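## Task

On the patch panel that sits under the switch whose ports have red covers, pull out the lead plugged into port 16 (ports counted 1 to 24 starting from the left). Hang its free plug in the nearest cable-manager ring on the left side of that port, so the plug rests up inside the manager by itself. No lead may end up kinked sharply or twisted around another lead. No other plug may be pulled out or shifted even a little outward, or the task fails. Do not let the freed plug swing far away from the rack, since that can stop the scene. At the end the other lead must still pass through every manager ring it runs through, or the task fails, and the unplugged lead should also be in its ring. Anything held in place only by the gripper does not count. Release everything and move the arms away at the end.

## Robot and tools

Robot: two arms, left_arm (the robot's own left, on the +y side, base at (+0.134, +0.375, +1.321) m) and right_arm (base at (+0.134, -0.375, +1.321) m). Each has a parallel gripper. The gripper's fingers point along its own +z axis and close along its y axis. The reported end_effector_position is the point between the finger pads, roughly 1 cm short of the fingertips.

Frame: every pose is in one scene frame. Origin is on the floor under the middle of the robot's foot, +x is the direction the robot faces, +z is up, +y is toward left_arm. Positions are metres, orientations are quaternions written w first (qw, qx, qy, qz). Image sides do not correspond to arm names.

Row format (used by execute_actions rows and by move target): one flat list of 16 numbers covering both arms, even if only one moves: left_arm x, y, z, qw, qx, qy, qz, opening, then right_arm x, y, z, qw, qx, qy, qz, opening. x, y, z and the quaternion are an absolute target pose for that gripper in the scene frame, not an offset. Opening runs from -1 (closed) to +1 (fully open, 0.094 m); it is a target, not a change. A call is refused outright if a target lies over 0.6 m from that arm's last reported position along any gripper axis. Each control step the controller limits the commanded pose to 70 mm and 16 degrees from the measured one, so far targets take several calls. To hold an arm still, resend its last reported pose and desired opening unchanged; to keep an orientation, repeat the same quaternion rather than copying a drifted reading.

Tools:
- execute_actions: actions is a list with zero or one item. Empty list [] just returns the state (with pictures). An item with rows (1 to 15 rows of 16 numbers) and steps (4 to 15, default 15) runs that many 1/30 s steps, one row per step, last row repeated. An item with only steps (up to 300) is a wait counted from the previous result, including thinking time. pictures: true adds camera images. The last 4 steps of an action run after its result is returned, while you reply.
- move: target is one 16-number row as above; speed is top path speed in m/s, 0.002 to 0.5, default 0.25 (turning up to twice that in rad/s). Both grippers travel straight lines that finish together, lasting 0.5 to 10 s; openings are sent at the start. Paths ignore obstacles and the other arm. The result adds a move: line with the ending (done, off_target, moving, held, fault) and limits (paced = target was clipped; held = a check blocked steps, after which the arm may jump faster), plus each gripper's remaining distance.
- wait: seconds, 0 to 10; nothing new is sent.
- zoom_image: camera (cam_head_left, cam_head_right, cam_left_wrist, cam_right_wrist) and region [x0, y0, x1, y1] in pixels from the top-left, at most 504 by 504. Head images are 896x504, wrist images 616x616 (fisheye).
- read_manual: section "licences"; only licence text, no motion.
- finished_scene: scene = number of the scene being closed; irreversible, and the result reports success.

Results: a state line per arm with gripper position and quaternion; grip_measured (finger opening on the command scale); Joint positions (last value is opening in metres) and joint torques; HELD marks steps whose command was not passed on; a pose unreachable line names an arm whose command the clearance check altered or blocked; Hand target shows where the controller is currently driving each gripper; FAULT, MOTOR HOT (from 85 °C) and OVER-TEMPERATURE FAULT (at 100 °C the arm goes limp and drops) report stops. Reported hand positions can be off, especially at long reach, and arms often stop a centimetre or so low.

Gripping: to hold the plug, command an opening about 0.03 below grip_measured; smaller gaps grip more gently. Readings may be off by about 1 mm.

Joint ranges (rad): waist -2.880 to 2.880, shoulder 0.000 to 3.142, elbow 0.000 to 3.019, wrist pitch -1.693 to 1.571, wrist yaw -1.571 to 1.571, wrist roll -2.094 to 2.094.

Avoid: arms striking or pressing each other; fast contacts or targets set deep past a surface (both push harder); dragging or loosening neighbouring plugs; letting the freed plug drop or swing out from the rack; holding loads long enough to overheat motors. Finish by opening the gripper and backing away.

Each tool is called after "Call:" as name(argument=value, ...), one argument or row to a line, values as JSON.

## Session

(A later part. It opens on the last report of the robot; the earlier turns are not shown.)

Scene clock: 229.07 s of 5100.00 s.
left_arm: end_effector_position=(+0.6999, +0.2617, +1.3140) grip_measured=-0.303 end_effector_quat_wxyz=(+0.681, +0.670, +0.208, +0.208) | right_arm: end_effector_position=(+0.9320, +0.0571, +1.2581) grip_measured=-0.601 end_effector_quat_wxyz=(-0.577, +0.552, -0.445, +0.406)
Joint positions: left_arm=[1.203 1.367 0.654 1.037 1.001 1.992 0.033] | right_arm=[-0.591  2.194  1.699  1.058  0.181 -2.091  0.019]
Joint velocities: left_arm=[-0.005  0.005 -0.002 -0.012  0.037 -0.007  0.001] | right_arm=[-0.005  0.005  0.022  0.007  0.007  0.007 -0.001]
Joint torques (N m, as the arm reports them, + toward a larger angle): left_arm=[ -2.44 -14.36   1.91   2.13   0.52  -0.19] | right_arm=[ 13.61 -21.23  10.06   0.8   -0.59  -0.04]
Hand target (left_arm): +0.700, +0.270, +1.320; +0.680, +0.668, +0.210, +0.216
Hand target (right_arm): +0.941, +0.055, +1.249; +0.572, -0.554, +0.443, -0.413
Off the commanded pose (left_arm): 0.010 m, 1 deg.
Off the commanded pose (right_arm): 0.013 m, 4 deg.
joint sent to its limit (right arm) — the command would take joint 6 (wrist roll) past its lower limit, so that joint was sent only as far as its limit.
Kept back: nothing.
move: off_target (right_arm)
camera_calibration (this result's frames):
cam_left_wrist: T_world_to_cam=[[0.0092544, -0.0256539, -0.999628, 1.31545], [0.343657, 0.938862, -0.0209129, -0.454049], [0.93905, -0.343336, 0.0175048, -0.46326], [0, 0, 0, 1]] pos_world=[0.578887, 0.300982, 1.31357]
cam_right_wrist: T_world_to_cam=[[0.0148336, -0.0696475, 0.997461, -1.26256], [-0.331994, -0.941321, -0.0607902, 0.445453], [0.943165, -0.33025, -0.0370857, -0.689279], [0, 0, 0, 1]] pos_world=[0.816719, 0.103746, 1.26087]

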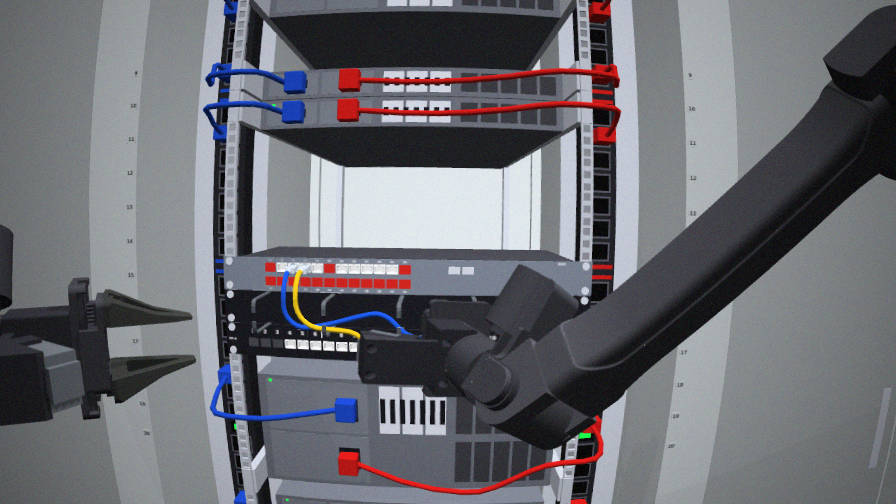

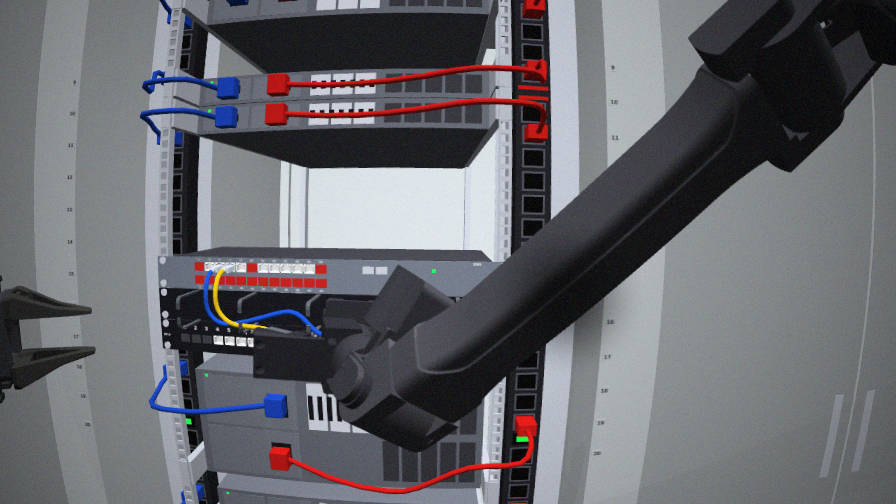

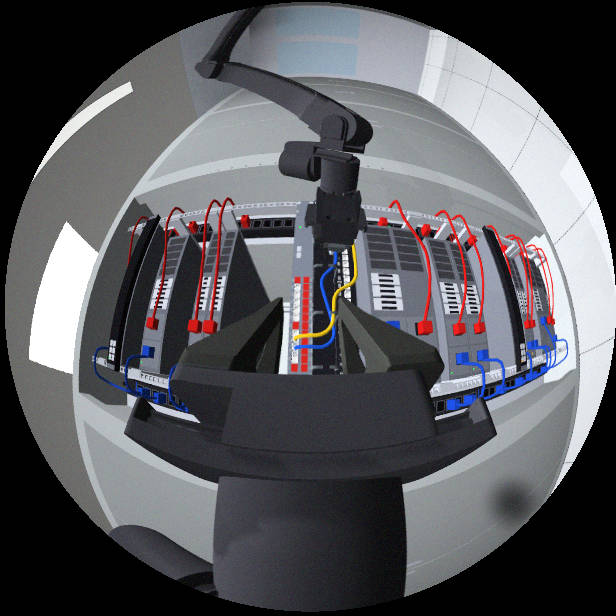

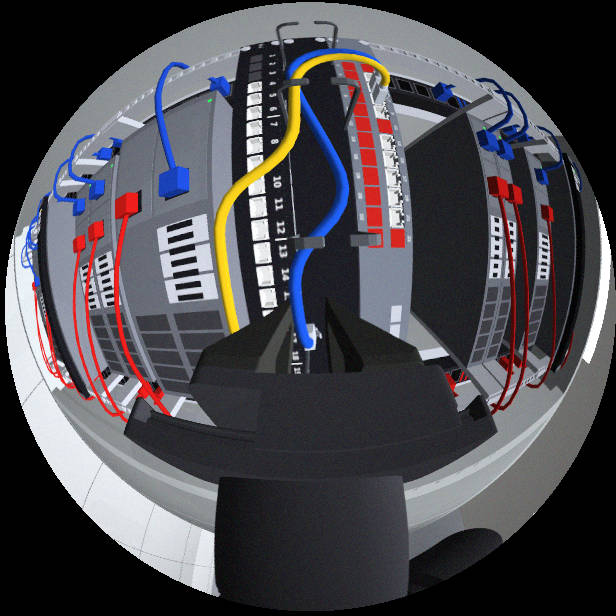

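Call:
move(
  target=[0.70,0.27,1.32,0.68,0.668,0.21,0.216,-0.3,0.942,0.055,1.25,0.56,-0.56,0.43,-0.43,-0.91],
  speed=0.03,
)

Call:
move(
  target=[0.70,0.27,1.32,0.68,0.668,0.21,0.216,-0.3,0.946,0.092,1.262,0.56,-0.56,0.43,-0.43,-0.91],
  speed=0.03,
)

Call:
move(
  target=[0.70,0.27,1.32,0.68,0.668,0.21,0.216,-0.3,0.946,0.092,1.262,0.56,-0.56,0.43,-0.43,-0.7],
  speed=0.03,
)

Scene clock: 230.67 s of 5100.00 s.
left_arm: end_effector_position=(+0.6999, +0.2617, +1.3140) grip_measured=-0.303 end_effector_quat_wxyz=(+0.681, +0.670, +0.208, +0.208) | right_arm: end_effector_position=(+0.9317, +0.0574, +1.2574) grip_measured=-0.897 end_effector_quat_wxyz=(-0.576, +0.553, -0.445, +0.406)
Joint positions: left_arm=[1.203 1.367 0.654 1.037 1.001 1.992 0.033] | right_arm=[-0.591  2.194  1.699  1.058  0.181 -2.092  0.005]
Joint velocities: left_arm=[-0.005 -0.005  0.012  0.012  0.051  0.037 -0.001] | right_arm=[-0.015 -0.005 -0.022  0.007  0.037 -0.022  0.001]
Joint torques (N m, as the arm reports them, + toward a larger angle): left_arm=[ -2.49 -14.42   1.9    2.14   0.51  -0.19] | right_arm=[ 13.97 -20.76   9.78   0.74  -0.58  -0.01]
Hand target (left_arm): +0.700, +0.270, +1.320; +0.680, +0.668, +0.210, +0.216
Hand target (right_arm): +0.941, +0.054, +1.250; +0.572, -0.554, +0.443, -0.412
Off the commanded pose (left_arm): 0.010 m, 1 deg.
Off the commanded pose (right_arm): 0.013 m, 4 deg.
joint sent to its limit (right arm) — the command would take joint 6 (wrist roll) past its lower limit, so that joint was sent only as far as its limit.
Kept back: nothing.
move: off_target (right_arm)
camera_calibration (this result's frames):
cam_left_wrist: T_world_to_cam=[[0.0092544, -0.0256539, -0.999628, 1.31545], [0.343657, 0.938862, -0.0209129, -0.454049], [0.93905, -0.343336, 0.0175048, -0.46326], [0, 0, 0, 1]] pos_world=[0.578887, 0.300982, 1.31357]
cam_right_wrist: T_world_to_cam=[[0.0155104, -0.0684542, 0.997534, -1.26272], [-0.33144, -0.9416, -0.0594624, 0.443429], [0.943349, -0.329701, -0.0372931, -0.688875], [0, 0, 0, 1]] pos_world=[0.816405, 0.103972, 1.26028]

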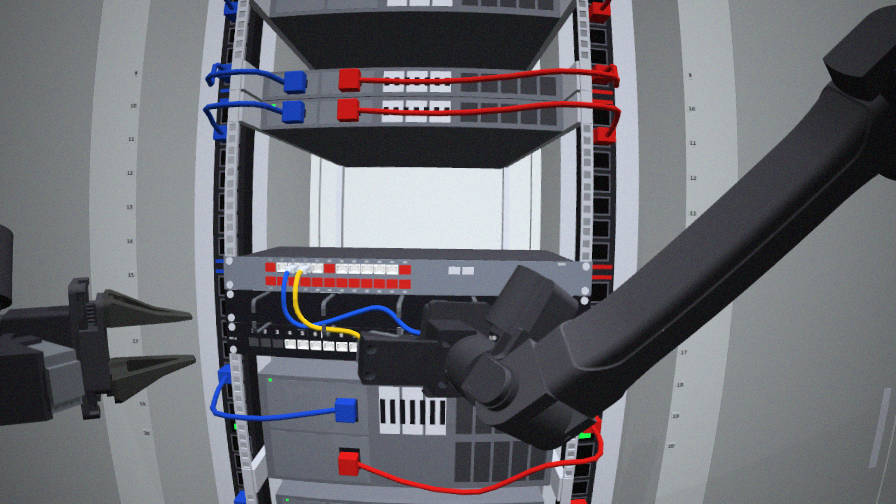

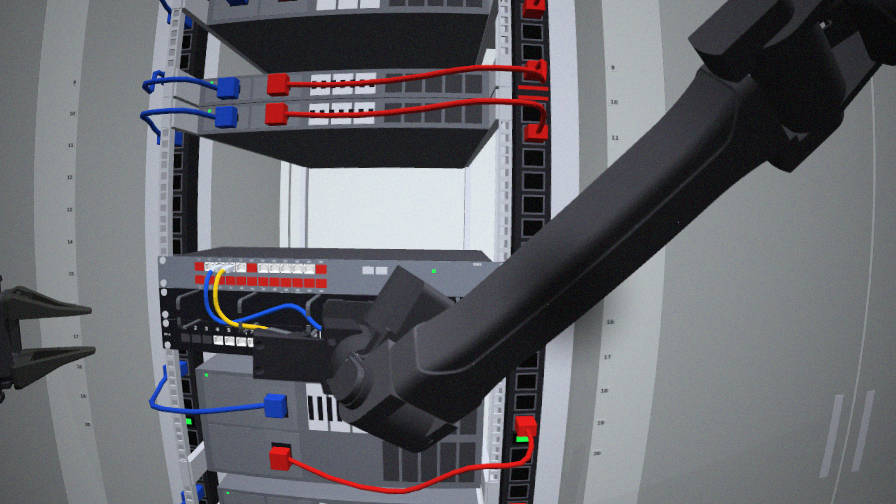

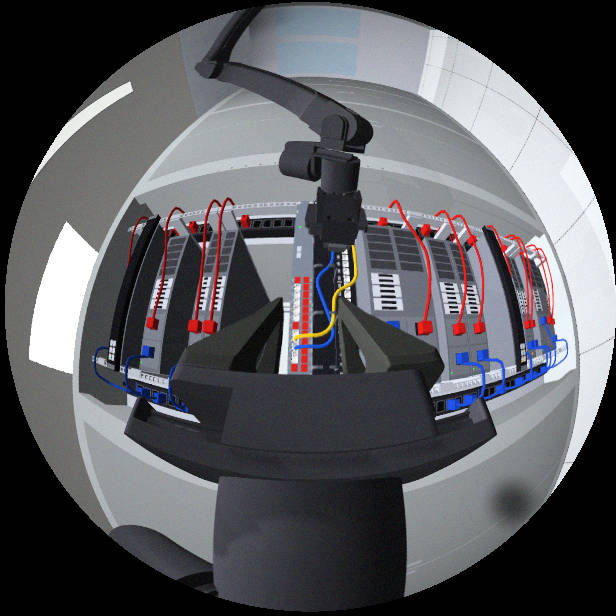

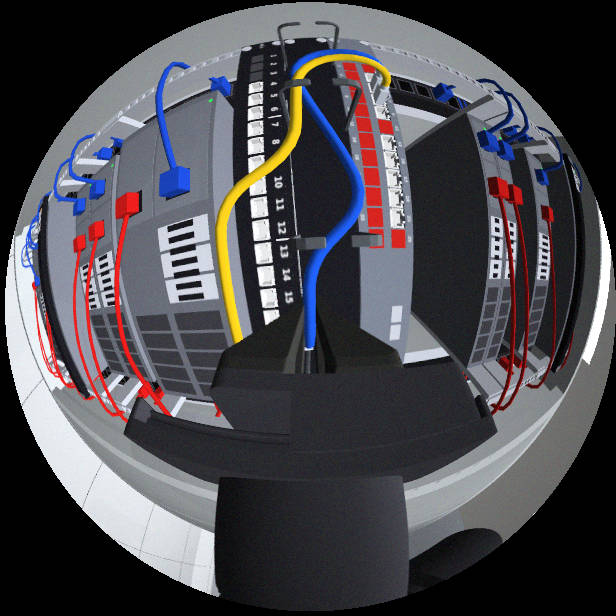

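Scene clock: 232.20 s of 5100.00 s.
left_arm: end_effector_position=(+0.6999, +0.2617, +1.3140) grip_measured=-0.303 end_effector_quat_wxyz=(+0.681, +0.670, +0.208, +0.208) | right_arm: end_effector_position=(+0.9414, +0.0770, +1.2546) grip_measured=-0.897 end_effector_quat_wxyz=(-0.572, +0.553, -0.452, +0.403)
Joint positions: left_arm=[1.203 1.367 0.654 1.037 1.001 1.992 0.033] | right_arm=[-0.575  2.241  1.789  1.01   0.209 -2.093  0.005]
Joint velocities: left_arm=[-0.015 -0.005 -0.017 -0.017 -0.022  0.007  0.002] | right_arm=[-0.015  0.005  0.012  0.022 -0.022  0.051 -0.   ]
Joint torques (N m, as the arm reports them, + toward a larger angle): left_arm=[ -2.58 -14.24   1.89   2.13   0.52  -0.19] | right_arm=[ 16.81 -21.44  11.22   0.62  -0.37  -0.01]
Hand target (left_arm): +0.700, +0.270, +1.320; +0.680, +0.668, +0.210, +0.216
Hand target (right_arm): +0.945, +0.091, +1.262; +0.577, -0.551, +0.448, -0.403
Off the commanded pose (left_arm): 0.010 m, 1 deg.
Off the commanded pose (right_arm): 0.017 m, 4 deg.
joint sent to its limit (right arm) — the command would take joint 6 (wrist roll) past its lower limit, so that joint was sent only as far as its limit.
Kept back: nothing.
move: off_target (right_arm)
camera_calibration (this result's frames):
cam_left_wrist: T_world_to_cam=[[0.0092544, -0.0256539, -0.999628, 1.31545], [0.343657, 0.938862, -0.0209129, -0.454049], [0.93905, -0.343336, 0.0175048, -0.46326], [0, 0, 0, 1]] pos_world=[0.578887, 0.300982, 1.31357]
cam_right_wrist: T_world_to_cam=[[0.0303143, -0.0712111, 0.997001, -1.27175], [-0.339286, -0.93897, -0.0567501, 0.468764], [0.940195, -0.336548, -0.0526251, -0.668902], [0, 0, 0, 1]] pos_world=[0.826496, 0.124475, 1.25934]

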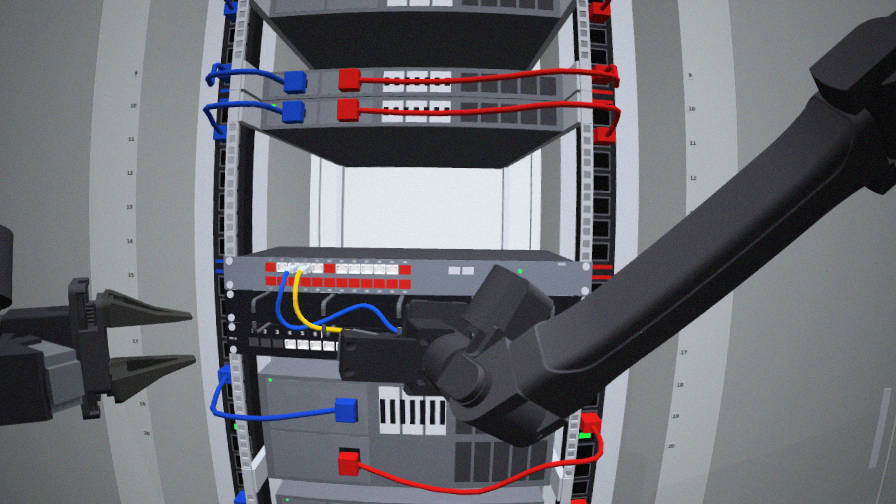

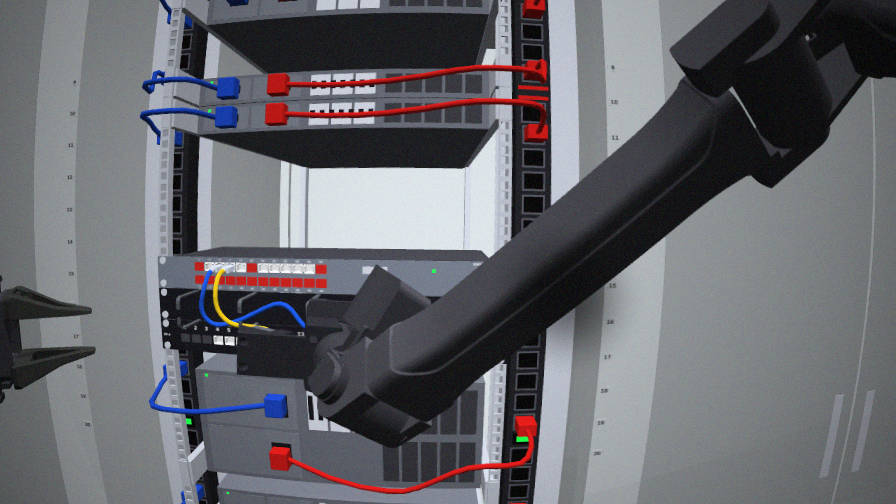

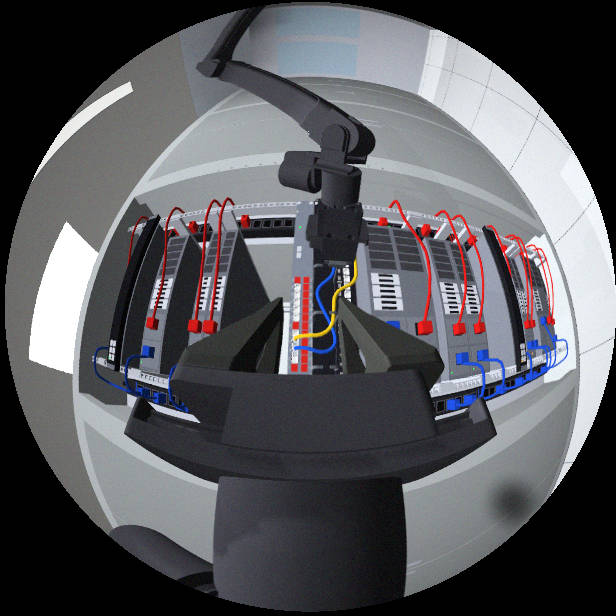

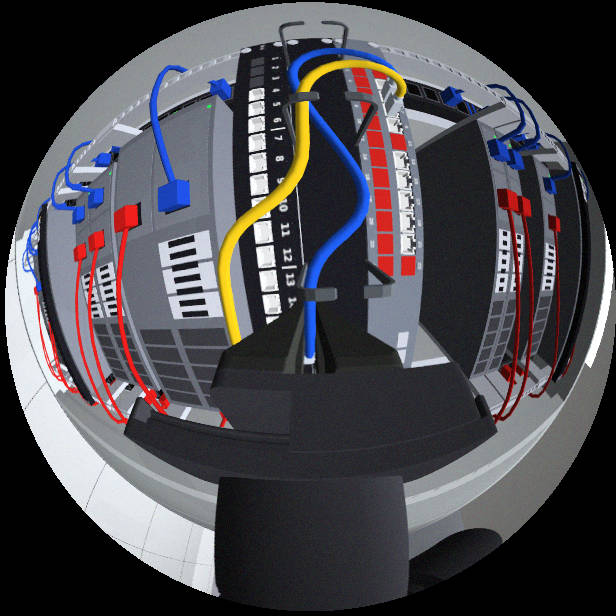

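Scene clock: 233.77 s of 5100.00 s.
left_arm: end_effector_position=(+0.6999, +0.2617, +1.3140) grip_measured=-0.303 end_effector_quat_wxyz=(+0.681, +0.670, +0.208, +0.208) | right_arm: end_effector_position=(+0.9437, +0.0772, +1.2561) grip_measured=-0.701 end_effector_quat_wxyz=(-0.572, +0.553, -0.452, +0.403)
Joint positions: left_arm=[1.203 1.367 0.654 1.037 1.001 1.992 0.033] | right_arm=[-0.575  2.242  1.796  1.005  0.209 -2.093  0.014]
Joint velocities: left_arm=[-0.015 -0.005 -0.017 -0.012  0.007  0.081 -0.001] | right_arm=[-0.005 -0.015  0.017 -0.012  0.037 -0.022  0.   ]
Joint torques (N m, as the arm reports them, + toward a larger angle): left_arm=[ -2.45 -14.33   1.9    2.09   0.51  -0.19] | right_arm=[ 16.56 -20.87  10.65   0.72  -0.33  -0.03]
Hand target (left_arm): +0.700, +0.270, +1.320; +0.680, +0.668, +0.210, +0.216
Hand target (right_arm): +0.945, +0.091, +1.262; +0.577, -0.551, +0.448, -0.403
Off the commanded pose (left_arm): 0.010 m, 1 deg.
Off the commanded pose (right_arm): 0.016 m, 4 deg.
joint sent to its limit (right arm) — the command would take joint 6 (wrist roll) past its lower limit, so that joint was sent only as far as its limit.
Kept back: nothing.
move: off_target (right_arm)
camera_calibration (this result's frames):
cam_left_wrist: T_world_to_cam=[[0.0092544, -0.0256539, -0.999628, 1.31545], [0.343657, 0.938862, -0.0209129, -0.454049], [0.93905, -0.343336, 0.0175048, -0.46326], [0, 0, 0, 1]] pos_world=[0.578887, 0.300982, 1.31357]
cam_right_wrist: T_world_to_cam=[[0.0288535, -0.0720162, 0.996986, -1.27187], [-0.340193, -0.938568, -0.057951, 0.472086], [0.939913, -0.337495, -0.0515804, -0.67191], [0, 0, 0, 1]] pos_world=[0.828835, 0.124723, 1.26074]

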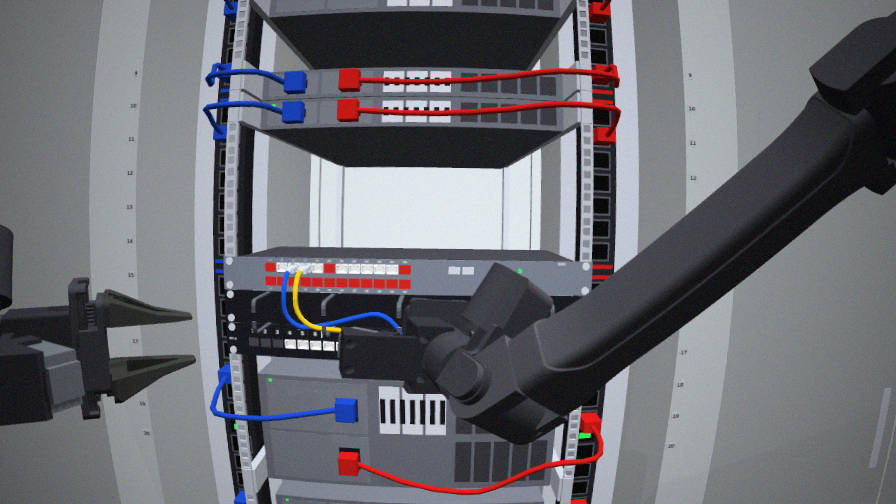

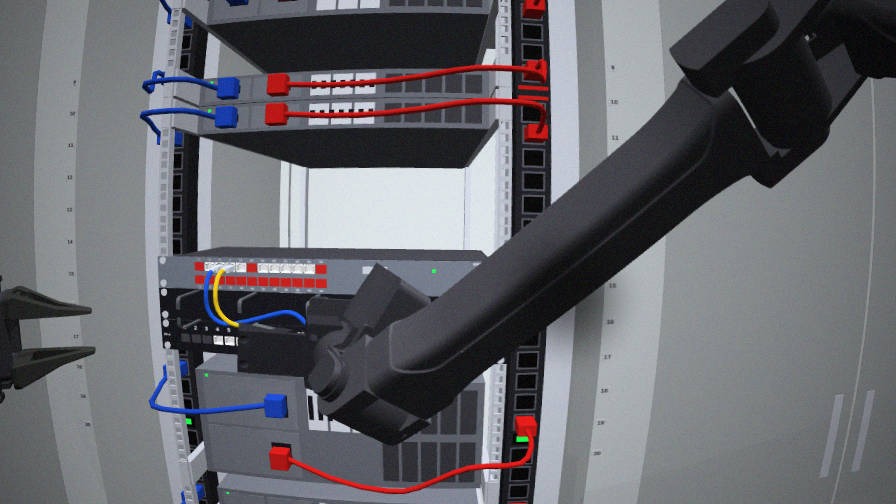

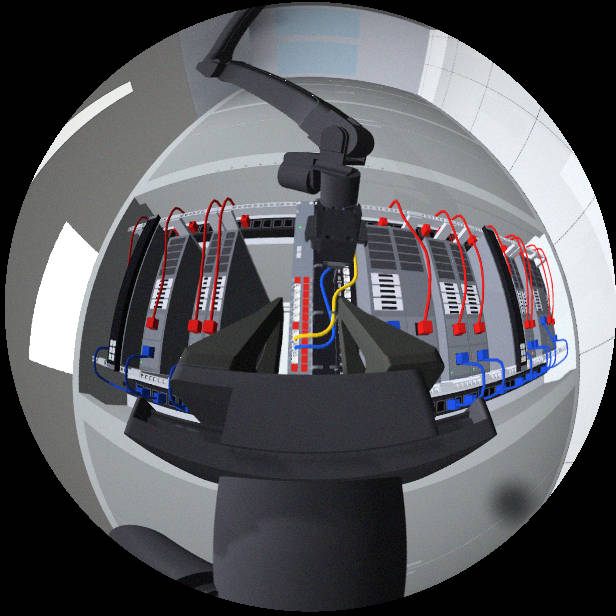

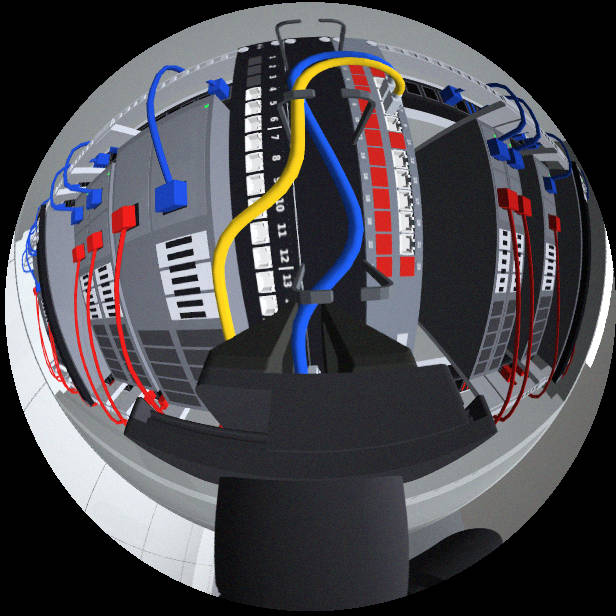

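It returns to its natural rest; accept it.

Call:
move(
  target=[0.70,0.27,1.32,0.68,0.668,0.21,0.216,-0.3,0.885,0.075,1.275,0.56,-0.56,0.43,-0.43,-0.6],
  speed=0.04,
)

Call:
move(
  target=[0.70,0.27,1.32,0.68,0.668,0.21,0.216,-0.3,0.76,-0.1,1.29,0.62,-0.62,0.34,-0.34,-0.65],
  speed=0.2,
)

Call:
zoom_image(
  camera="cam_head_left",
  region=[260,250,540,380],
)

Scene clock: 235.87 s of 5100.00 s.
left_arm: end_effector_position=(+0.6999, +0.2617, +1.3140) grip_measured=-0.303 end_effector_quat_wxyz=(+0.681, +0.670, +0.208, +0.208) | right_arm: end_effector_position=(+0.8853, +0.0755, +1.2570) grip_measured=-0.601 end_effector_quat_wxyz=(-0.573, +0.560, -0.453, +0.390)
Joint positions: left_arm=[1.203 1.367 0.654 1.037 1.001 1.992 0.033] | right_arm=[-0.543  2.178  1.589  1.124  0.23  -2.093  0.019]
Joint velocities: left_arm=[-0.005 -0.005 -0.012  0.027 -0.066 -0.037 -0.   ] | right_arm=[ 0.005 -0.005  0.012 -0.012  0.007 -0.037 -0.   ]
Joint torques (N m, as the arm reports them, + toward a larger angle): left_arm=[ -2.52 -14.29   1.9    2.09   0.52  -0.18] | right_arm=[ 15.63 -23.75   4.94   2.06  -0.22  -0.03]
Hand target (left_arm): +0.700, +0.270, +1.320; +0.680, +0.668, +0.210, +0.216
Hand target (right_arm): +0.885, +0.075, +1.276; +0.580, -0.549, +0.452, -0.397
Off the commanded pose (left_arm): 0.010 m, 1 deg.
Off the commanded pose (right_arm): 0.018 m, 6 deg.
joint sent to its limit (right arm) — the command would take joint 6 (wrist roll) past its lower limit, so that joint was sent only as far as its limit.
Kept back: nothing.
move: off_target (right_arm)
camera_calibration (this result's frames):
cam_left_wrist: T_world_to_cam=[[0.0092544, -0.0256539, -0.999628, 1.31545], [0.343657, 0.938862, -0.0209129, -0.454049], [0.93905, -0.343336, 0.0175048, -0.46326], [0, 0, 0, 1]] pos_world=[0.578887, 0.300982, 1.31357]
cam_right_wrist: T_world_to_cam=[[0.0514741, -0.0773505, 0.995674, -1.28916], [-0.322085, -0.945007, -0.0567632, 0.433676], [0.94531, -0.31777, -0.0735569, -0.596161], [0, 0, 0, 1]] pos_world=[0.769597, 0.120668, 1.26435]

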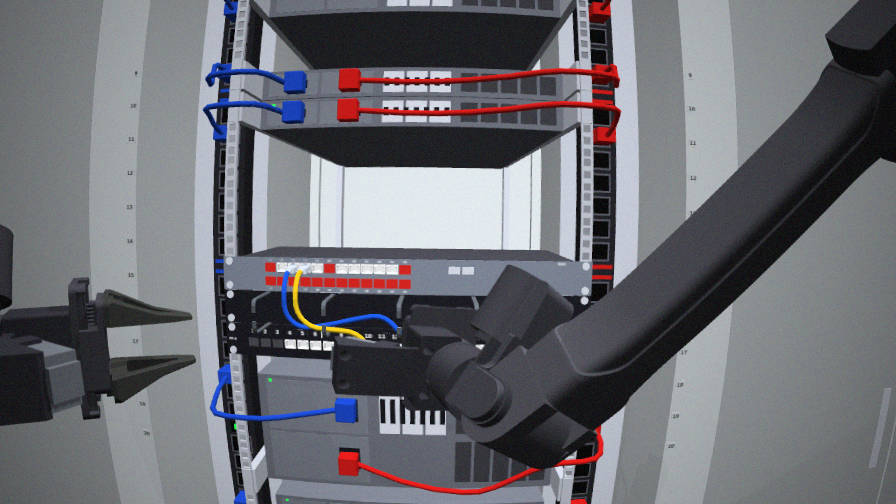

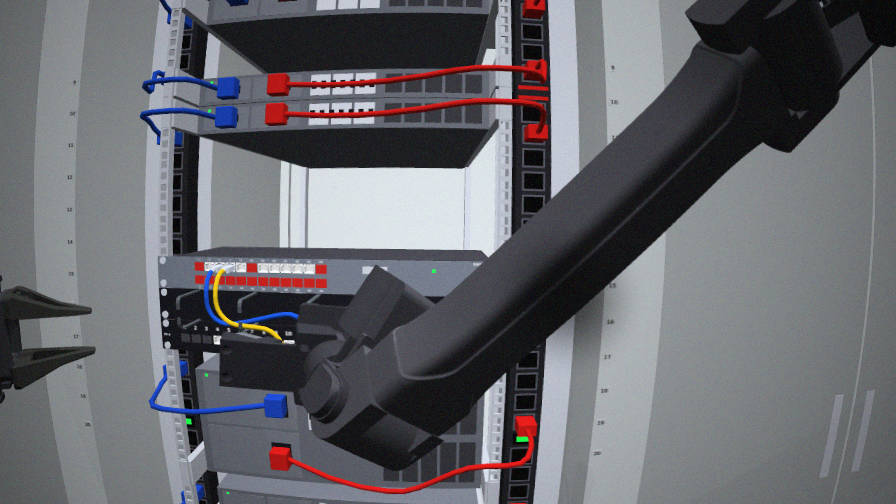

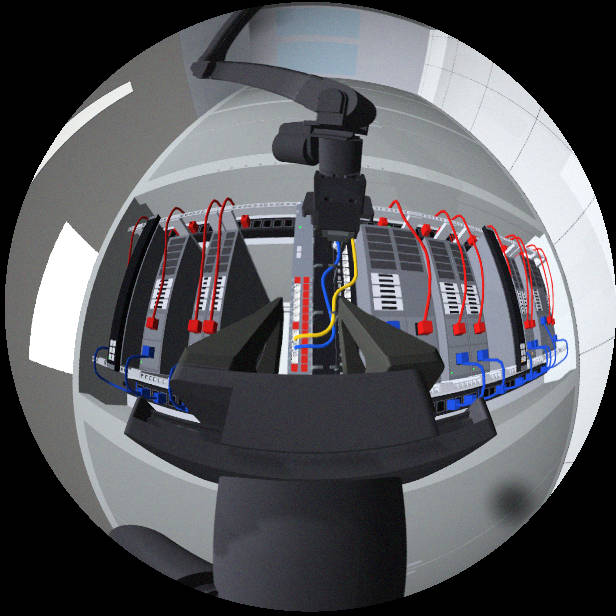

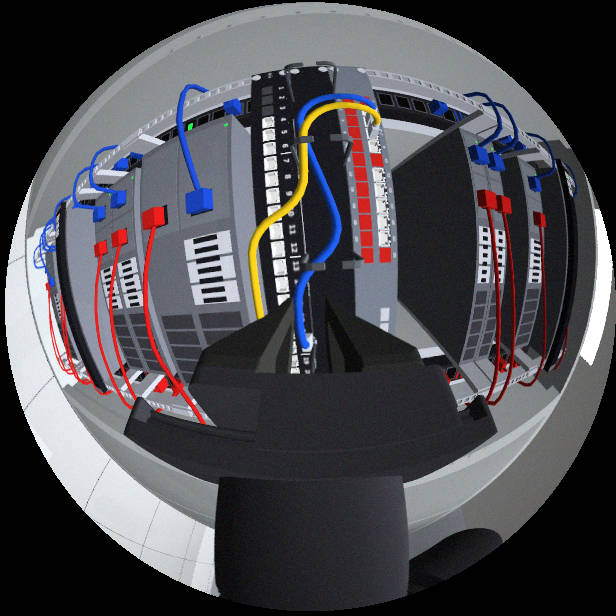

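Scene clock: 237.40 s of 5100.00 s.
left_arm: end_effector_position=(+0.6999, +0.2617, +1.3140) grip_measured=-0.303 end_effector_quat_wxyz=(+0.681, +0.670, +0.208, +0.208) | right_arm: end_effector_position=(+0.7596, -0.0960, +1.2887) grip_measured=-0.649 end_effector_quat_wxyz=(-0.616, +0.626, -0.341, +0.335)
Joint positions: left_arm=[1.203 1.367 0.654 1.037 1.001 1.992 0.033] | right_arm=[-0.742  1.72   0.854  1.267 -0.199 -2.09   0.017]
Joint velocities: left_arm=[ 0.015  0.005  0.017  0.007 -0.022  0.007  0.001] | right_arm=[-0.015  0.005  0.012 -0.017  0.081 -0.037 -0.002]
Joint torques (N m, as the arm reports them, + toward a larger angle): left_arm=[ -2.54 -14.3    1.9    2.12   0.51  -0.19] | right_arm=[  8.51 -17.36   2.79   2.17  -0.54   0.18]
Hand target (left_arm): +0.700, +0.270, +1.320; +0.680, +0.668, +0.210, +0.216
Hand target (right_arm): +0.760, -0.101, +1.294; +0.621, -0.619, +0.342, -0.339
Off the commanded pose (left_arm): 0.010 m, 1 deg.
Off the commanded pose (right_arm): 0.004 m, 1 deg.
Kept back: nothing.
move: done
camera_calibration (this result's frames):
cam_left_wrist: T_world_to_cam=[[0.0092544, -0.0256539, -0.999628, 1.31545], [0.343657, 0.938862, -0.0209129, -0.454049], [0.93905, -0.343336, 0.0175048, -0.46326], [0, 0, 0, 1]] pos_world=[0.578887, 0.300982, 1.31357]
cam_right_wrist: T_world_to_cam=[[0.00779391, -0.00219987, 0.999967, -1.2926], [-0.0427786, -0.999083, -0.0018645, -0.0551749], [0.999054, -0.0427627, -0.00788087, -0.628615], [0, 0, 0, 1]] pos_world=[0.635735, -0.0848491, 1.2875]

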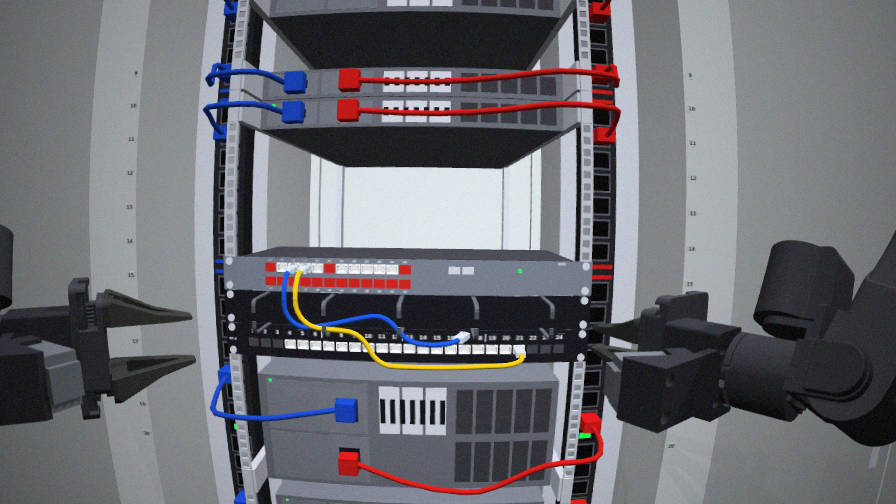

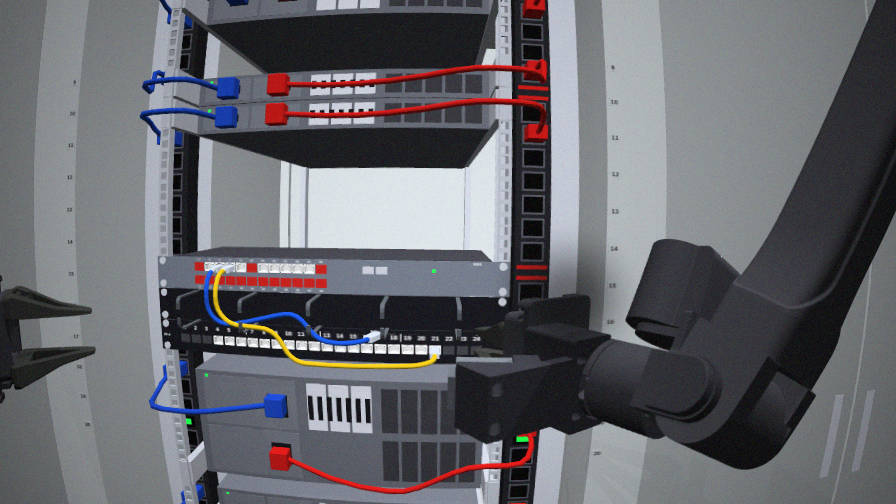

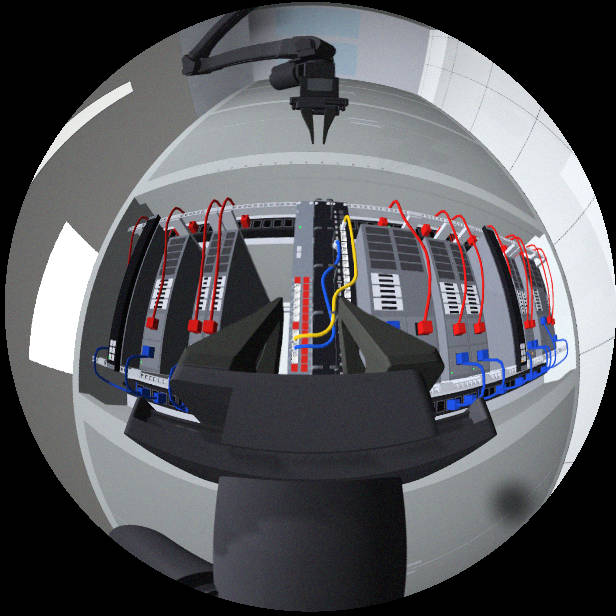

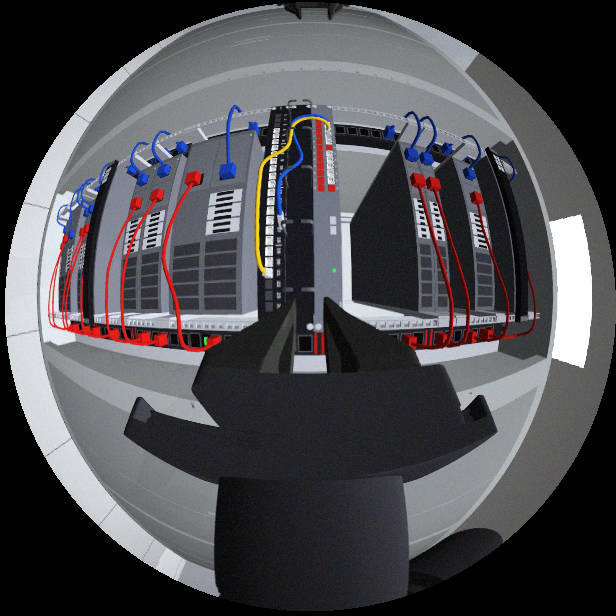

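Region (260, 250, 540, 380) of cam_head_left's 896x504 image, scaled by 1.800, with more detail than that image has; it fills the top 234 rows of this view, and the rest is white.

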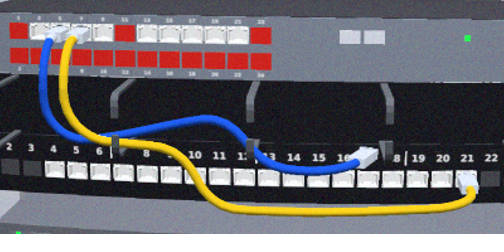

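Call:
finished_scene(
  scene=1,
)

The scene is finished: the task was done.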